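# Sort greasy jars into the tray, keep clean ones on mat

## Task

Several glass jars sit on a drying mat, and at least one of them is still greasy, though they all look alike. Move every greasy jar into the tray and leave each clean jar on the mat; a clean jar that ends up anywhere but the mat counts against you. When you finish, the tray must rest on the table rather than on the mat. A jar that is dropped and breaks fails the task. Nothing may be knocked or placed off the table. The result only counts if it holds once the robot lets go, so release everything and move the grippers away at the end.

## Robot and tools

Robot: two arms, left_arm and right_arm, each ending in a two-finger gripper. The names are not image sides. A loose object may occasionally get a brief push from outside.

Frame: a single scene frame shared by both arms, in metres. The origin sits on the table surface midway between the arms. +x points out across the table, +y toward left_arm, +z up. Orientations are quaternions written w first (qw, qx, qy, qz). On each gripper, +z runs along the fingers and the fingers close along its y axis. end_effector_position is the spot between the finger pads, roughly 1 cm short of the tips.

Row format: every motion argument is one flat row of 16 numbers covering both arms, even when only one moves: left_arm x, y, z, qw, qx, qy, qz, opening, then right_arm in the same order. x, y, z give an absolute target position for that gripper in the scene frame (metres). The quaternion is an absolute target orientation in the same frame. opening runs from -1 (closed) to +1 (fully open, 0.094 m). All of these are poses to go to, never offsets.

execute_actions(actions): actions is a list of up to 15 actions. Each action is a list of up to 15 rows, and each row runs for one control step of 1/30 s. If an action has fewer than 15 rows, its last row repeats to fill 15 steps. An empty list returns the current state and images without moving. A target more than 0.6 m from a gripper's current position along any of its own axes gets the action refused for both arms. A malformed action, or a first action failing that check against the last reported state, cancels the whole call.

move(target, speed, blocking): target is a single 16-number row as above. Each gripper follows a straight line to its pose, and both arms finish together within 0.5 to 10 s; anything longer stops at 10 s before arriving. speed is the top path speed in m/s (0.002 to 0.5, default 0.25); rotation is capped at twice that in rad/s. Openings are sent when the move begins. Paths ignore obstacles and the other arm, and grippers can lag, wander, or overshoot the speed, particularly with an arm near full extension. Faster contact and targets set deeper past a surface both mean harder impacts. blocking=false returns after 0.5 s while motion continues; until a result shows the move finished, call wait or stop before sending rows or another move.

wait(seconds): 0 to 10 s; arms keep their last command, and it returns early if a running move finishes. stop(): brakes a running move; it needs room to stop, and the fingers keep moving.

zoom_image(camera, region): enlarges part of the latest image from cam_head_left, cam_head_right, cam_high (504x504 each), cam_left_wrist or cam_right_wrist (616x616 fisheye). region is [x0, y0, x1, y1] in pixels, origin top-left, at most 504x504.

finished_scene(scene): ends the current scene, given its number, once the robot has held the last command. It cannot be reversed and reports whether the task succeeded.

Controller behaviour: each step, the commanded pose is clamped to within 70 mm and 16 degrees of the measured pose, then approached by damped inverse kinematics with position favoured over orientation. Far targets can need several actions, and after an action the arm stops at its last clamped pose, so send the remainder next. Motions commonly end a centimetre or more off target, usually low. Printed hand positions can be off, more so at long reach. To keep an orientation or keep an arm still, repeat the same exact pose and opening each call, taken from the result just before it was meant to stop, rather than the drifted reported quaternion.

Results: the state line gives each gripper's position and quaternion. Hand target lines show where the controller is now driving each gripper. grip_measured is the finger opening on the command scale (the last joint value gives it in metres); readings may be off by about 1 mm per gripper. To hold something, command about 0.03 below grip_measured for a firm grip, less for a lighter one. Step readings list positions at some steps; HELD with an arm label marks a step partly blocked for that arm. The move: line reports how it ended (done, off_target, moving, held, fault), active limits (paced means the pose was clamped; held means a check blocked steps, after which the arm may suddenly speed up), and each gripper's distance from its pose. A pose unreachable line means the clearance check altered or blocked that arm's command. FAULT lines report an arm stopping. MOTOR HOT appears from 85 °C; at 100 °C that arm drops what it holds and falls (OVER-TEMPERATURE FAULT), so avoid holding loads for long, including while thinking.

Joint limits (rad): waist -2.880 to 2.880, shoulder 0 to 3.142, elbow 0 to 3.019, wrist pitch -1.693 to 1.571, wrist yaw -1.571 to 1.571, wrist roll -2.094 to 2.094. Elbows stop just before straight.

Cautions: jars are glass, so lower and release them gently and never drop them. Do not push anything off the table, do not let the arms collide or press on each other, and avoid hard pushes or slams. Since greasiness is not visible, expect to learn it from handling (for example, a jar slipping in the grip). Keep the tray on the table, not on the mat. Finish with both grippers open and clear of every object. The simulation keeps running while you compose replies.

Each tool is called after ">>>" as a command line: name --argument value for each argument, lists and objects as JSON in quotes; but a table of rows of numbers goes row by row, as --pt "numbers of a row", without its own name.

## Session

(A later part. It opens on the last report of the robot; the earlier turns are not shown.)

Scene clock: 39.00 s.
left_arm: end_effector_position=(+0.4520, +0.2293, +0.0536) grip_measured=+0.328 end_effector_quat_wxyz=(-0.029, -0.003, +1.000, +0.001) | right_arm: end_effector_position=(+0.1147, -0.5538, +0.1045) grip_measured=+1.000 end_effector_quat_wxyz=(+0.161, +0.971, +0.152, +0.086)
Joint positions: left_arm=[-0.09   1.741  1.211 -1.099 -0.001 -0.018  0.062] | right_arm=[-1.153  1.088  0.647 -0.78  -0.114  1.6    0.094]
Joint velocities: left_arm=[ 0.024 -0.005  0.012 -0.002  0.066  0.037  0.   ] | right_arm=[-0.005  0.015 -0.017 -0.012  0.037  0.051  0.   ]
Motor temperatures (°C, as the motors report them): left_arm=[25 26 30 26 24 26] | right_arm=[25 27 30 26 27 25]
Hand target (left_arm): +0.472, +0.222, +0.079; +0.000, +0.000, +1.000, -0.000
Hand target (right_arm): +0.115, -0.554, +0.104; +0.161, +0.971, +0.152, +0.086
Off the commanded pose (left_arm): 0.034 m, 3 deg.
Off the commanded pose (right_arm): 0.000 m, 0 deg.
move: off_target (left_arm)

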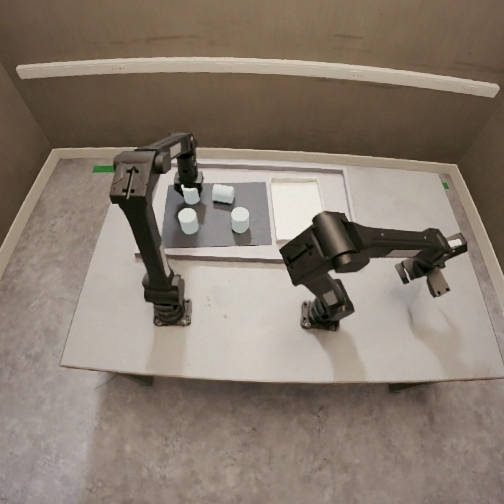

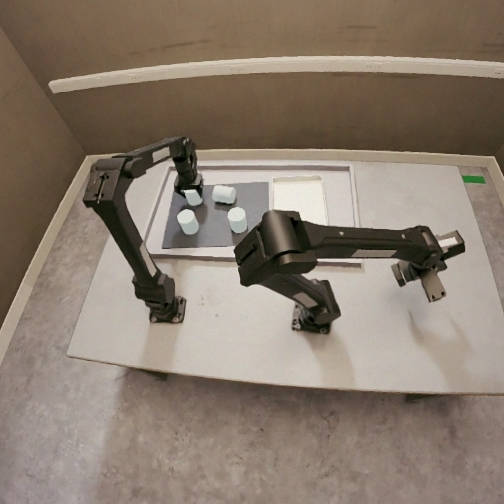

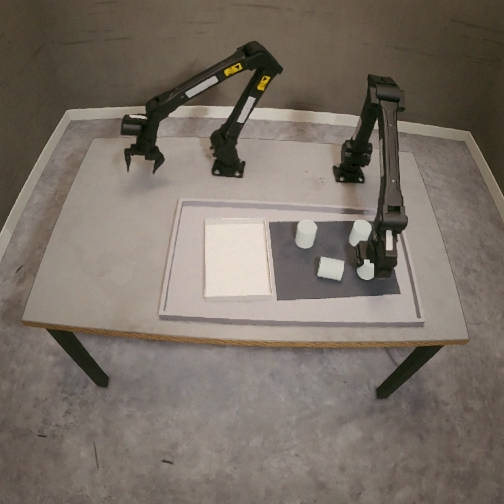

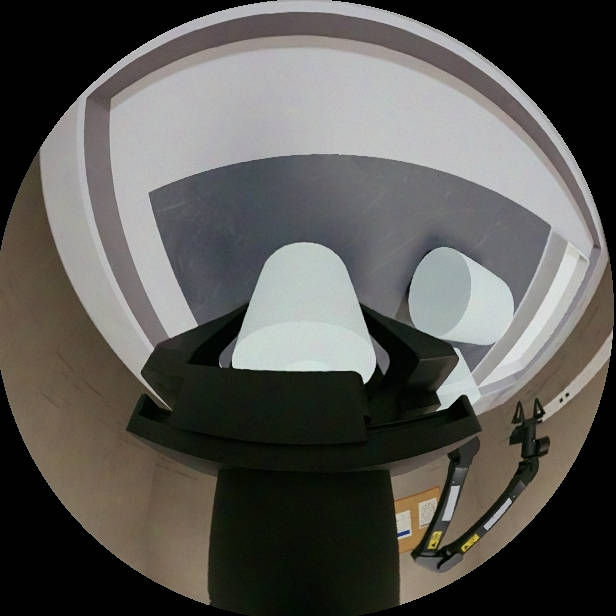

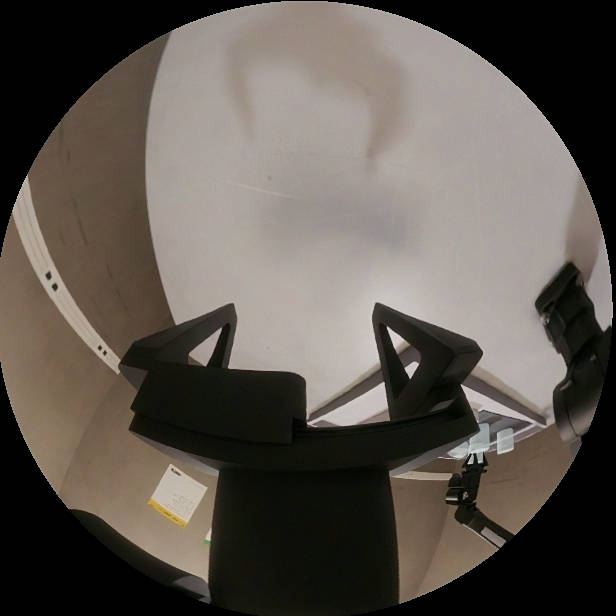

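>>> move --target '[0.462,0.222,0.043,0,0,1,0,0.318,0.1147,-0.5538,0.1045,0.161,0.971,0.152,0.086,1]' --speed 0.03

>>> execute_actions --actions '[[[0.462,0.222,0.043,0,0,1,0,0.36,0.1147,-0.5538,0.1045,0.161,0.971,0.152,0.086,1]],[[0.462,0.222,0.043,0,0,1,0,0.35,0.1147,-0.5538,0.1045,0.161,0.971,0.152,0.086,1],[0.462,0.222,0.043,0,0,1,0,0.34,0.1147,-0.5538,0.1045,0.161,0.971,0.152,0.086,1],[0.462,0.222,0.043,0,0,1,0,0.335,0.1147,-0.5538,0.1045,0.161,0.971,0.152,0.086,1],[0.462,0.222,0.043,0,0,1,0,0.33,0.1147,-0.5538,0.1045,0.161,0.971,0.152,0.086,1],[0.462,0.222,0.043,0,0,1,0,0.325,0.1147,-0.5538,0.1045,0.161,0.971,0.152,0.086,1]]]'

>>> move --target '[0.474,0.222,0.078,0,0,1,0,0.325,0.1147,-0.5538,0.1045,0.161,0.971,0.152,0.086,1]' --speed 0.03

Scene clock: 40.47 s.
left_arm: end_effector_position=(+0.4587, +0.2292, +0.0448) grip_measured=+0.328 end_effector_quat_wxyz=(-0.005, -0.004, +1.000, +0.001) | right_arm: end_effector_position=(+0.1147, -0.5538, +0.1045) grip_measured=+1.000 end_effector_quat_wxyz=(+0.161, +0.971, +0.152, +0.086)
Joint positions: left_arm=[-0.09   1.741  1.186 -1.026 -0.001 -0.018  0.062] | right_arm=[-1.153  1.088  0.647 -0.78  -0.114  1.6    0.094]
Joint velocities: left_arm=[-0.015 -0.005 -0.007 -0.007  0.007  0.007 -0.001] | right_arm=[-0.015 -0.015 -0.002  0.012 -0.022 -0.022  0.   ]
Motor temperatures (°C, as the motors report them): left_arm=[25 26 30 26 24 26] | right_arm=[25 27 30 26 27 25]
Hand target (left_arm): +0.462, +0.222, +0.043; -0.000, +0.000, +1.000, +0.000
Hand target (right_arm): +0.115, -0.554, +0.104; +0.161, +0.971, +0.152, +0.086
Off the commanded pose (left_arm): 0.008 m, 1 deg.
Off the commanded pose (right_arm): 0.000 m, 0 deg.
move: done

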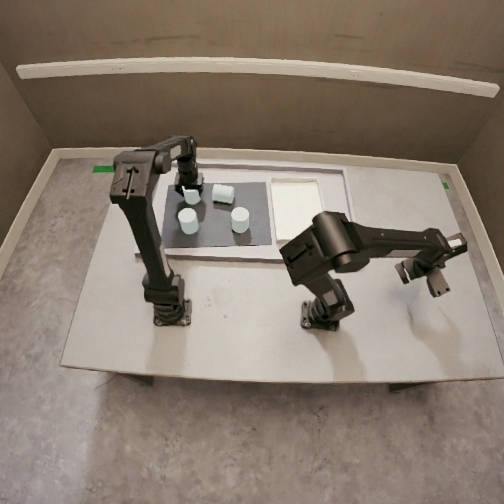

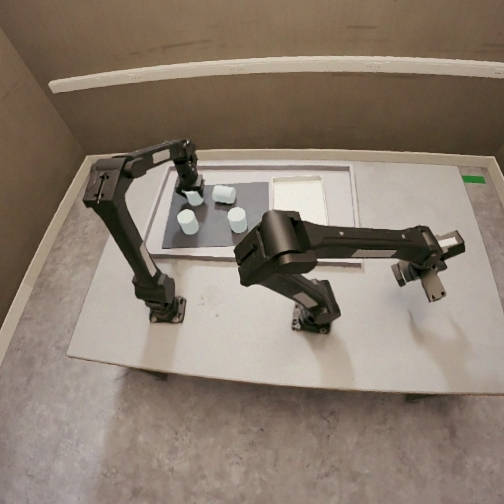

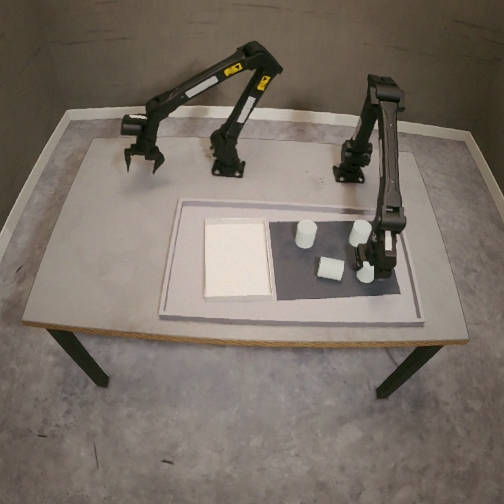

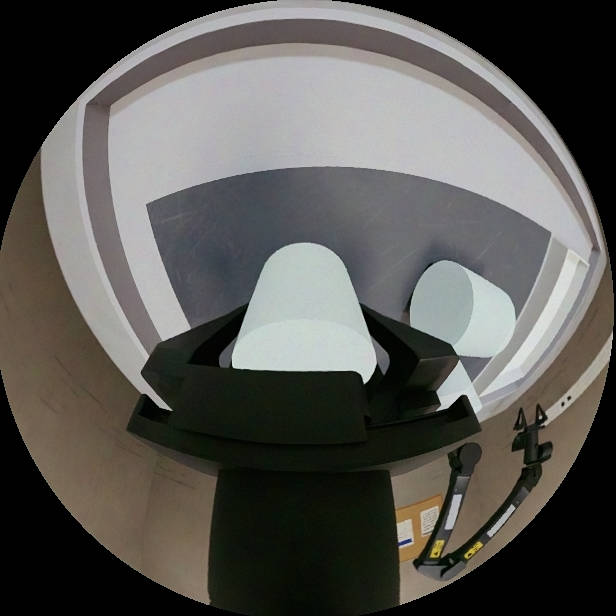

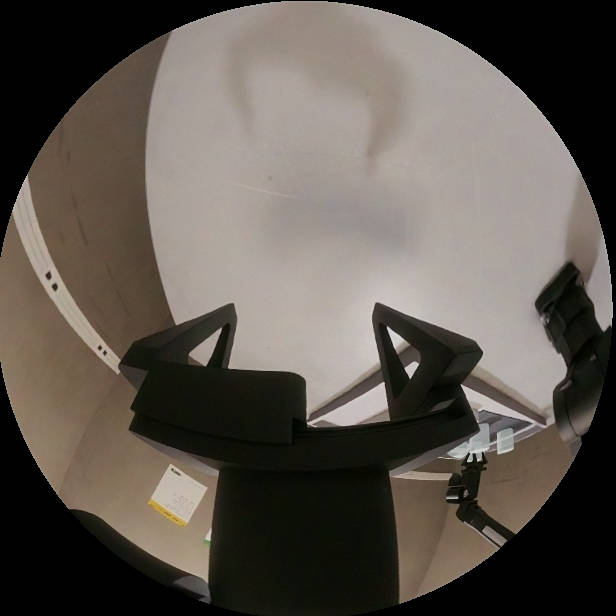

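Scene clock: 41.47 s.
left_arm: end_effector_position=(+0.4594, +0.2292, +0.0448) grip_measured=+0.332 end_effector_quat_wxyz=(-0.004, -0.004, +1.000, +0.001) | right_arm: end_effector_position=(+0.1147, -0.5538, +0.1045) grip_measured=+1.000 end_effector_quat_wxyz=(+0.161, +0.971, +0.152, +0.086)
Joint positions: left_arm=[-0.09   1.741  1.186 -1.023 -0.001 -0.018  0.063] | right_arm=[-1.153  1.088  0.647 -0.78  -0.114  1.6    0.094]
Joint velocities: left_arm=[-0.005  0.005 -0.017 -0.017  0.051  0.081  0.001] | right_arm=[-0.015 -0.005  0.012  0.002 -0.022 -0.022  0.   ]
Motor temperatures (°C, as the motors report them): left_arm=[25 27 30 26 24 26] | right_arm=[25 27 30 26 27 25]
Hand target (left_arm): +0.462, +0.222, +0.043; -0.000, +0.000, +1.000, -0.000
Hand target (right_arm): +0.115, -0.554, +0.104; +0.161, +0.971, +0.152, +0.086
Off the commanded pose (left_arm): 0.008 m, 1 deg.
Off the commanded pose (right_arm): 0.000 m, 0 deg.
Step readings (end_effector_position; steps 1 to 15: 1st action; 16 to 30: 2nd action):
0: left_arm (+0.4587, +0.2292, +0.0448) | right_arm (+0.1147, -0.5538, +0.1045)
1: left_arm (+0.4588, +0.2292, +0.0448) | right_arm (+0.1147, -0.5538, +0.1045)
2: left_arm (+0.4590, +0.2292, +0.0448) | right_arm (+0.1147, -0.5538, +0.1045)
4: left_arm (+0.4593, +0.2292, +0.0448) | right_arm (+0.1147, -0.5538, +0.1045)
8: left_arm (+0.4594, +0.2292, +0.0448) | right_arm (+0.1147, -0.5538, +0.1045)
15: left_arm (+0.4594, +0.2292, +0.0448) | right_arm (+0.1147, -0.5538, +0.1045)
16: left_arm (+0.4594, +0.2292, +0.0448) | right_arm (+0.1147, -0.5538, +0.1045)
17: left_arm (+0.4594, +0.2292, +0.0448) | right_arm (+0.1147, -0.5538, +0.1045)
19: left_arm (+0.4594, +0.2292, +0.0448) | right_arm (+0.1147, -0.5538, +0.1045)
23: left_arm (+0.4594, +0.2292, +0.0448) | right_arm (+0.1147, -0.5538, +0.1045)
30: end_effector_position above

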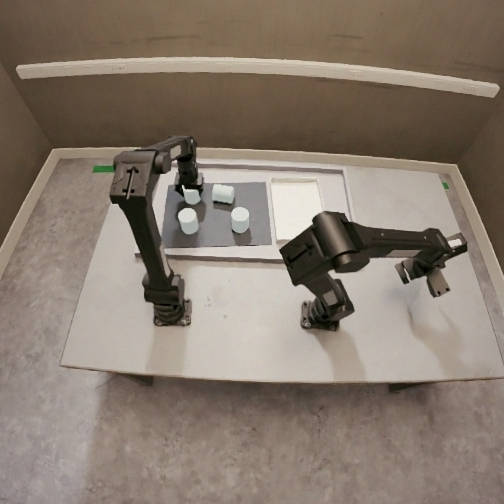

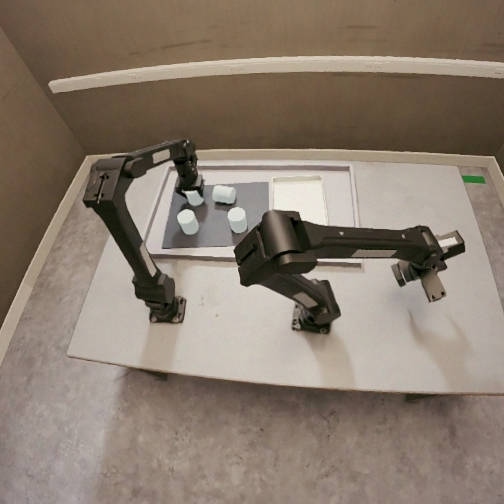

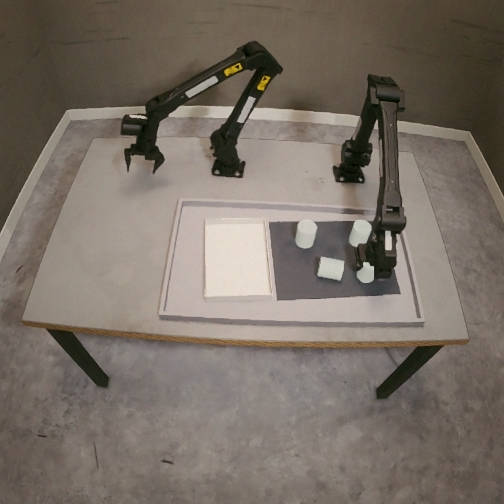

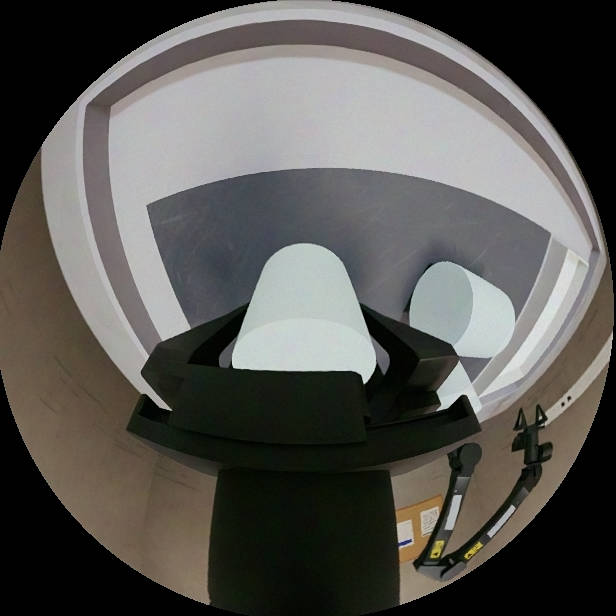

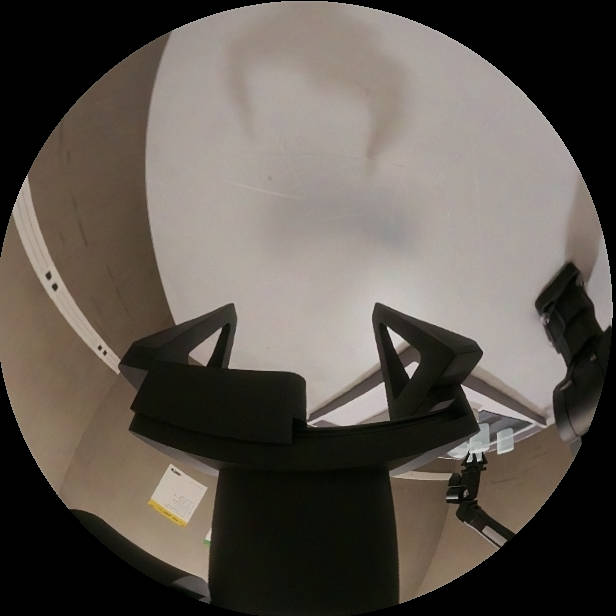

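Scene clock: 43.00 s.
left_arm: end_effector_position=(+0.4522, +0.2293, +0.0537) grip_measured=+0.332 end_effector_quat_wxyz=(-0.029, -0.004, +1.000, +0.001) | right_arm: end_effector_position=(+0.1147, -0.5538, +0.1045) grip_measured=+1.000 end_effector_quat_wxyz=(+0.161, +0.971, +0.152, +0.086)
Joint positions: left_arm=[-0.09   1.741  1.212 -1.099 -0.001 -0.018  0.063] | right_arm=[-1.153  1.088  0.647 -0.78  -0.114  1.6    0.094]
Joint velocities: left_arm=[-0.005 -0.015  0.002 -0.007  0.066  0.051 -0.001] | right_arm=[-0.005 -0.005 -0.007 -0.002 -0.007 -0.051  0.   ]
Motor temperatures (°C, as the motors report them): left_arm=[25 27 30 26 24 26] | right_arm=[25 27 30 26 27 25]
Hand target (left_arm): +0.472, +0.222, +0.079; +0.000, +0.000, +1.000, -0.000
Hand target (right_arm): +0.115, -0.554, +0.104; +0.161, +0.971, +0.152, +0.086
Off the commanded pose (left_arm): 0.033 m, 3 deg.
Off the commanded pose (right_arm): 0.000 m, 0 deg.
move: off_target (left_arm)

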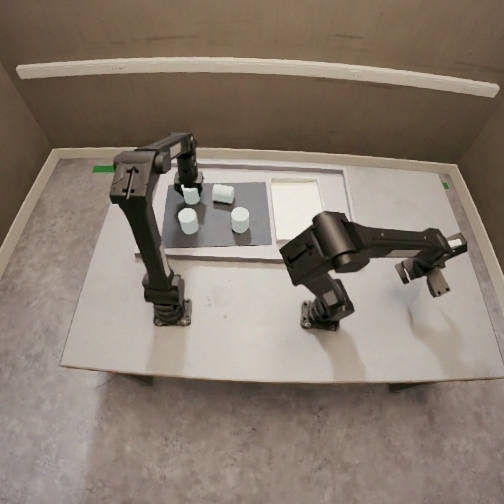

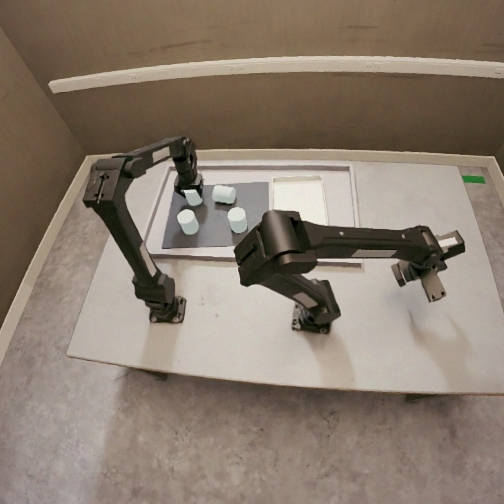

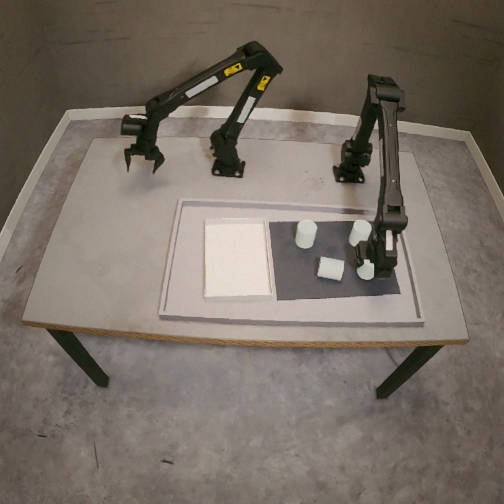

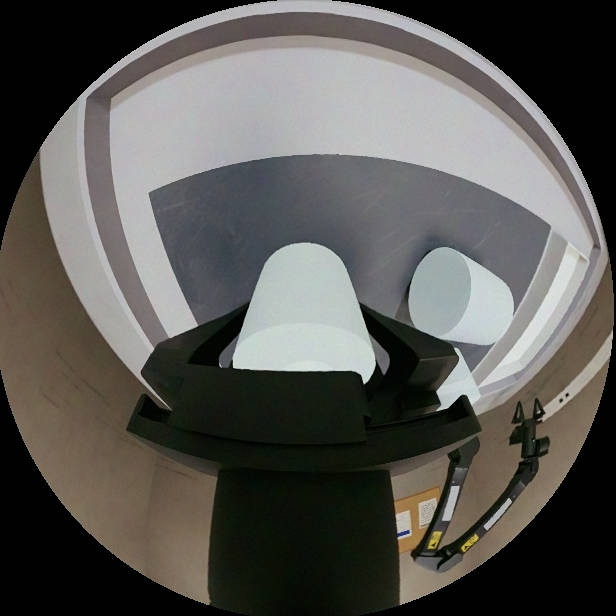

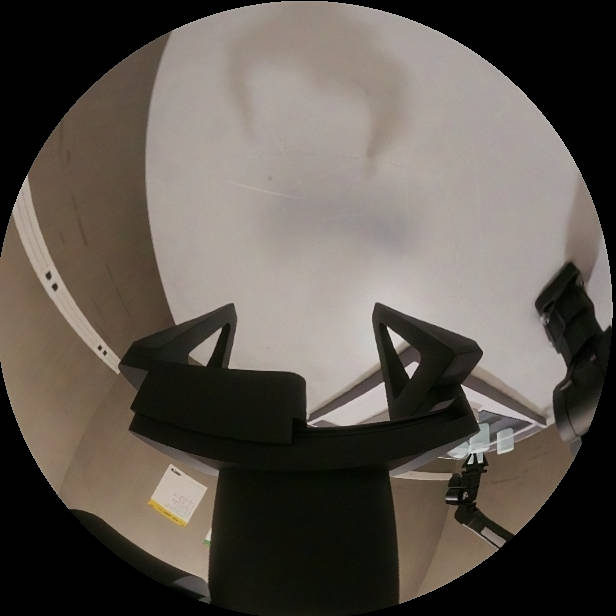

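>>> move --target '[0.462,0.222,0.043,0,0,1,0,0.325,0.1147,-0.5538,0.1045,0.161,0.971,0.152,0.086,1]' --speed 0.035

>>> execute_actions --actions '[[[0.462,0.222,0.043,0,0,1,0,0.36,0.1147,-0.5538,0.1045,0.161,0.971,0.152,0.086,1]],[[0.462,0.222,0.043,0,0,1,0,0.35,0.1147,-0.5538,0.1045,0.161,0.971,0.152,0.086,1],[0.462,0.222,0.043,0,0,1,0,0.345,0.1147,-0.5538,0.1045,0.161,0.971,0.152,0.086,1],[0.462,0.222,0.043,0,0,1,0,0.34,0.1147,-0.5538,0.1045,0.161,0.971,0.152,0.086,1],[0.462,0.222,0.043,0,0,1,0,0.335,0.1147,-0.5538,0.1045,0.161,0.971,0.152,0.086,1],[0.462,0.222,0.043,0,0,1,0,0.331,0.1147,-0.5538,0.1045,0.161,0.971,0.152,0.086,1]]]'

>>> move --target '[0.474,0.222,0.078,0,0,1,0,0.331,0.1147,-0.5538,0.1045,0.161,0.971,0.152,0.086,1]' --speed 0.035

Scene clock: 44.30 s.
left_arm: end_effector_position=(+0.4589, +0.2292, +0.0450) grip_measured=+0.332 end_effector_quat_wxyz=(-0.005, -0.004, +1.000, +0.001) | right_arm: end_effector_position=(+0.1147, -0.5538, +0.1045) grip_measured=+1.000 end_effector_quat_wxyz=(+0.161, +0.971, +0.152, +0.086)
Joint positions: left_arm=[-0.09   1.741  1.186 -1.025 -0.001 -0.018  0.063] | right_arm=[-1.153  1.088  0.647 -0.78  -0.114  1.6    0.094]
Joint velocities: left_arm=[-0.005 -0.005  0.022 -0.007 -0.022 -0.007  0.001] | right_arm=[ 0.005 -0.005  0.002 -0.007 -0.051 -0.037  0.   ]
Motor temperatures (°C, as the motors report them): left_arm=[25 27 30 26 24 26] | right_arm=[25 27 30 26 27 25]
Hand target (left_arm): +0.462, +0.222, +0.043; -0.000, +0.000, +1.000, +0.000
Hand target (right_arm): +0.115, -0.554, +0.104; +0.161, +0.971, +0.152, +0.086
Off the commanded pose (left_arm): 0.008 m, 1 deg.
Off the commanded pose (right_arm): 0.000 m, 0 deg.
move: done

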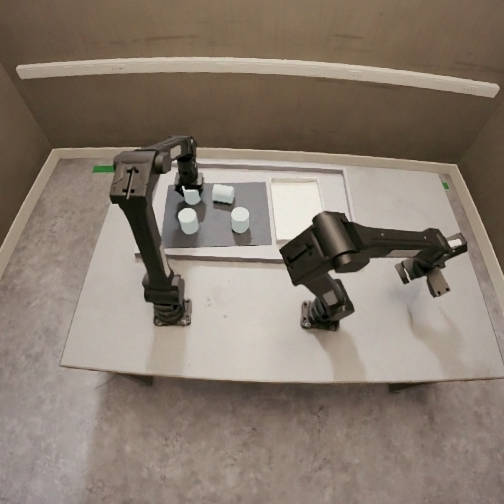

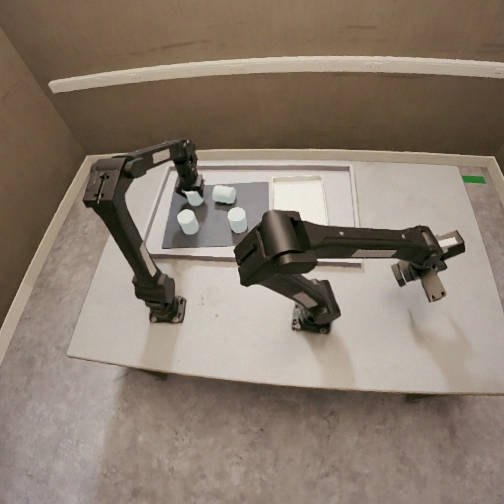

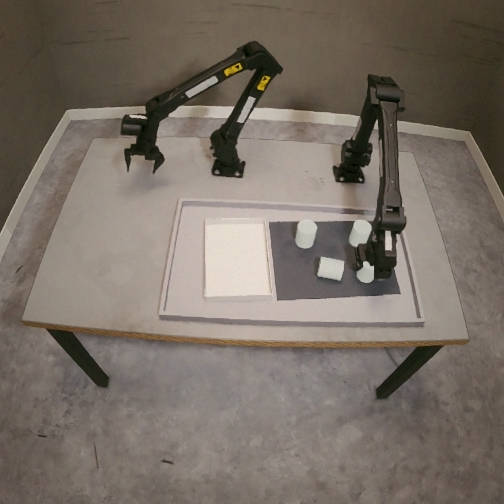

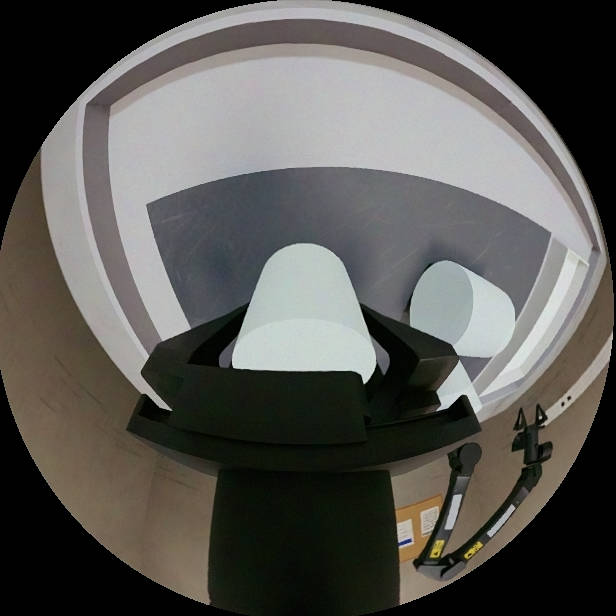

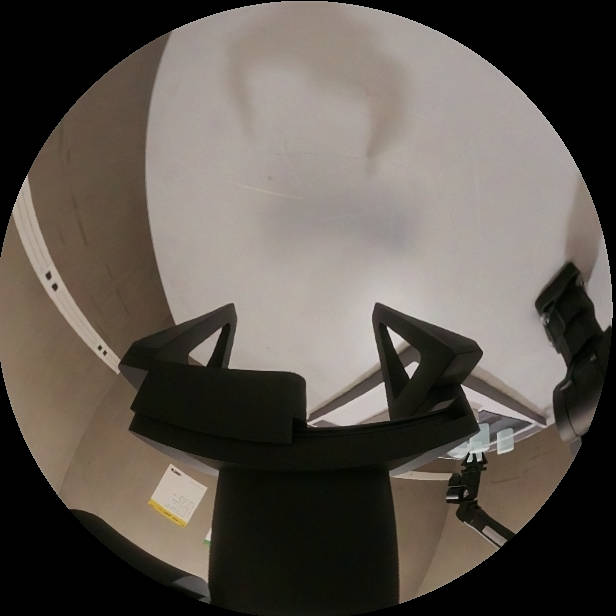

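Scene clock: 45.30 s.
left_arm: end_effector_position=(+0.4596, +0.2292, +0.0450) grip_measured=+0.336 end_effector_quat_wxyz=(-0.004, -0.004, +1.000, +0.001) | right_arm: end_effector_position=(+0.1147, -0.5538, +0.1045) grip_measured=+1.000 end_effector_quat_wxyz=(+0.161, +0.971, +0.152, +0.086)
Joint positions: left_arm=[-0.09   1.741  1.186 -1.023 -0.001 -0.019  0.063] | right_arm=[-1.153  1.088  0.647 -0.78  -0.114  1.6    0.094]
Joint velocities: left_arm=[-0.015 -0.005 -0.017 -0.017  0.037 -0.022  0.   ] | right_arm=[ 0.015  0.005  0.007  0.007 -0.022  0.066  0.   ]
Motor temperatures (°C, as the motors report them): left_arm=[25 27 30 26 24 26] | right_arm=[25 27 30 26 27 25]
Hand target (left_arm): +0.462, +0.222, +0.043; -0.000, -0.000, +1.000, -0.000
Hand target (right_arm): +0.115, -0.554, +0.104; +0.161, +0.971, +0.152, +0.086
Off the commanded pose (left_arm): 0.008 m, 1 deg.
Off the commanded pose (right_arm): 0.000 m, 0 deg.
Step readings (end_effector_position; steps 1 to 15: 1st action; 16 to 30: 2nd action):
0: left_arm (+0.4589, +0.2292, +0.0450) | right_arm (+0.1147, -0.5538, +0.1045)
1: left_arm (+0.4590, +0.2292, +0.0450) | right_arm (+0.1147, -0.5538, +0.1045)
2: left_arm (+0.4592, +0.2292, +0.0450) | right_arm (+0.1147, -0.5538, +0.1045)
4: left_arm (+0.4595, +0.2292, +0.0450) | right_arm (+0.1147, -0.5538, +0.1045)
8: left_arm (+0.4596, +0.2292, +0.0450) | right_arm (+0.1147, -0.5538, +0.1045)
15: left_arm (+0.4596, +0.2292, +0.0450) | right_arm (+0.1147, -0.5538, +0.1045)
16: left_arm (+0.4596, +0.2292, +0.0450) | right_arm (+0.1147, -0.5538, +0.1045)
17: left_arm (+0.4596, +0.2292, +0.0450) | right_arm (+0.1147, -0.5538, +0.1045)
19: left_arm (+0.4596, +0.2292, +0.0450) | right_arm (+0.1147, -0.5538, +0.1045)
23: left_arm (+0.4596, +0.2292, +0.0450) | right_arm (+0.1147, -0.5538, +0.1045)
30: end_effector_position above

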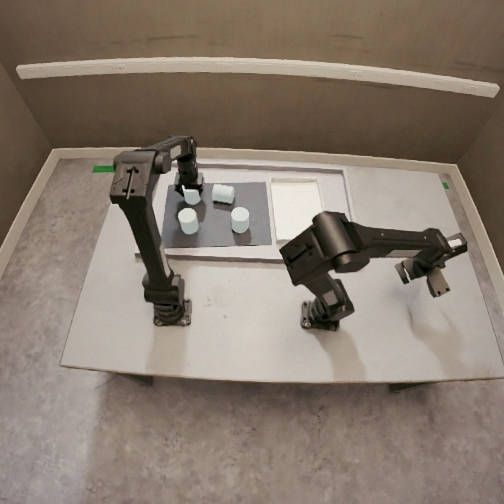

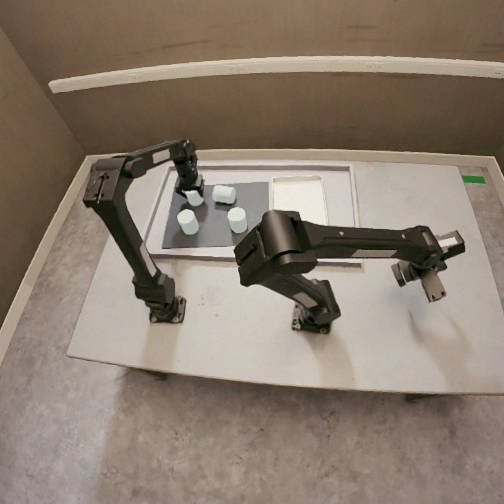

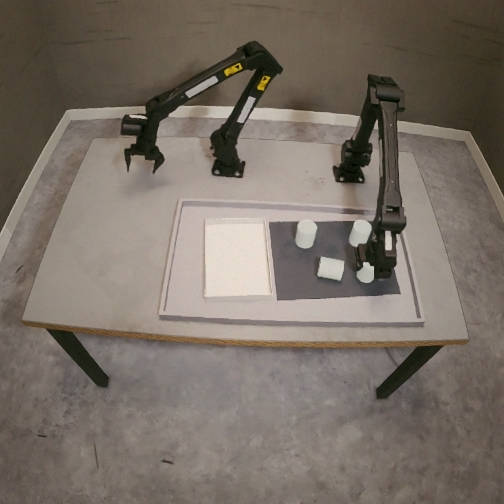

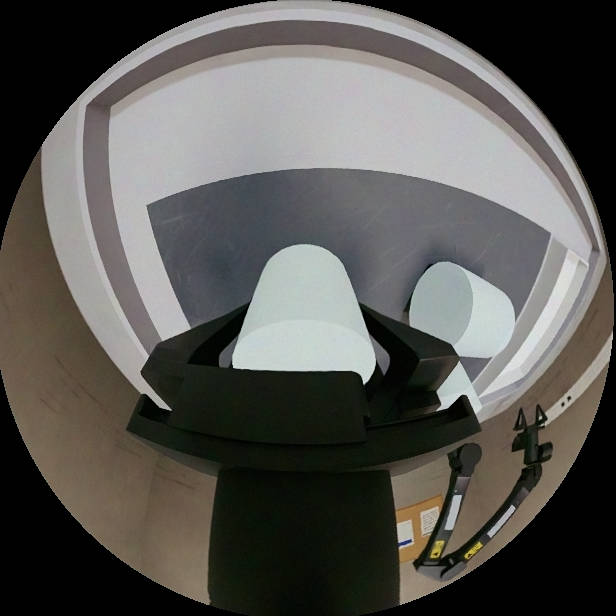

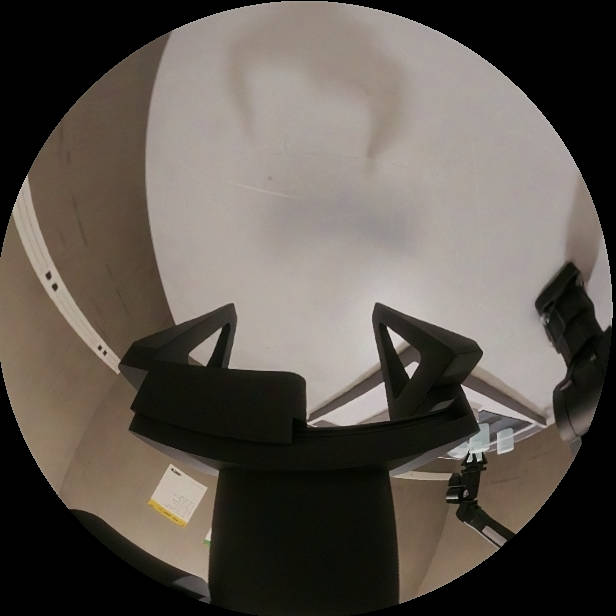

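Scene clock: 46.63 s.
left_arm: end_effector_position=(+0.4523, +0.2293, +0.0537) grip_measured=+0.336 end_effector_quat_wxyz=(-0.029, -0.004, +1.000, +0.001) | right_arm: end_effector_position=(+0.1147, -0.5538, +0.1045) grip_measured=+1.000 end_effector_quat_wxyz=(+0.161, +0.971, +0.152, +0.086)
Joint positions: left_arm=[-0.09   1.741  1.212 -1.099 -0.001 -0.019  0.063] | right_arm=[-1.153  1.088  0.647 -0.78  -0.114  1.6    0.094]
Joint velocities: left_arm=[-0.024 -0.005 -0.022 -0.017 -0.007 -0.007 -0.   ] | right_arm=[-0.005 -0.005  0.027 -0.022 -0.037  0.007  0.   ]
Motor temperatures (°C, as the motors report them): left_arm=[25 27 30 26 24 26] | right_arm=[25 27 30 26 27 25]
Hand target (left_arm): +0.472, +0.222, +0.079; +0.000, +0.000, +1.000, -0.000
Hand target (right_arm): +0.115, -0.554, +0.104; +0.161, +0.971, +0.152, +0.086
Off the commanded pose (left_arm): 0.033 m, 3 deg.
Off the commanded pose (right_arm): 0.000 m, 0 deg.
move: off_target (left_arm)

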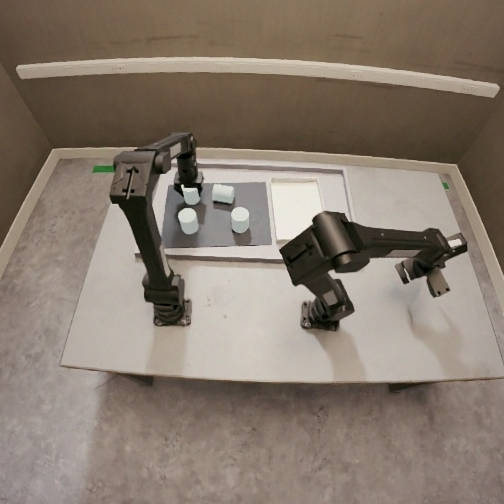

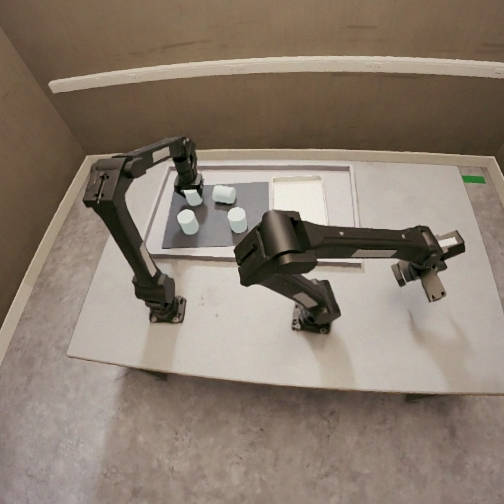

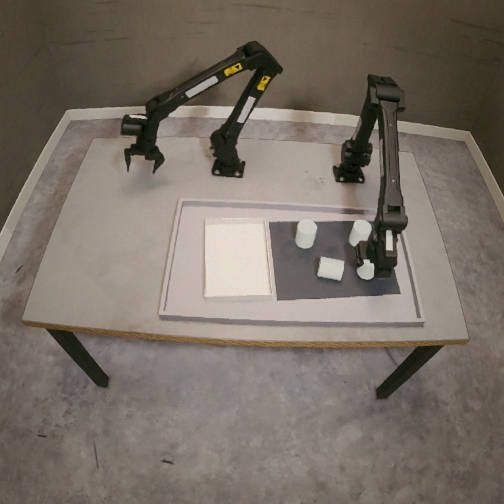

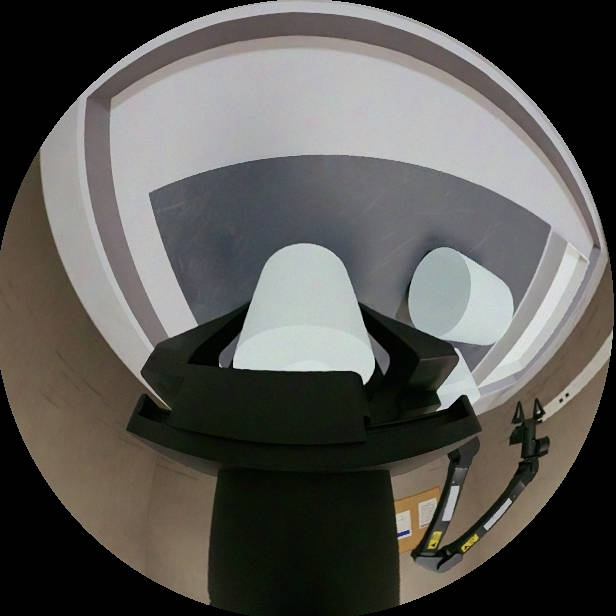

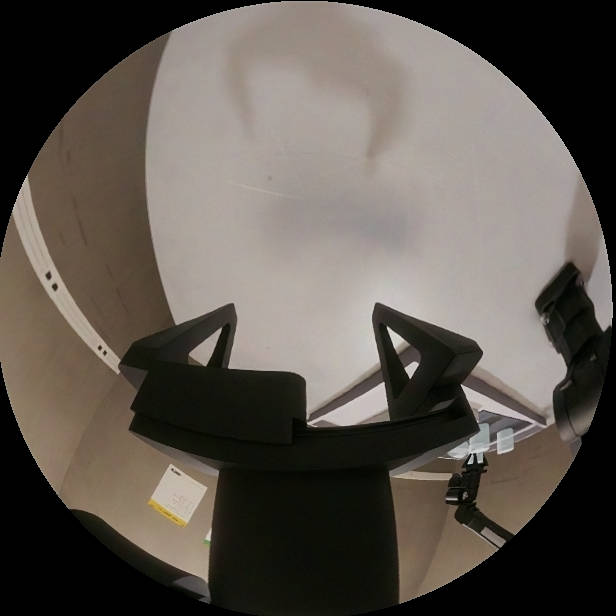

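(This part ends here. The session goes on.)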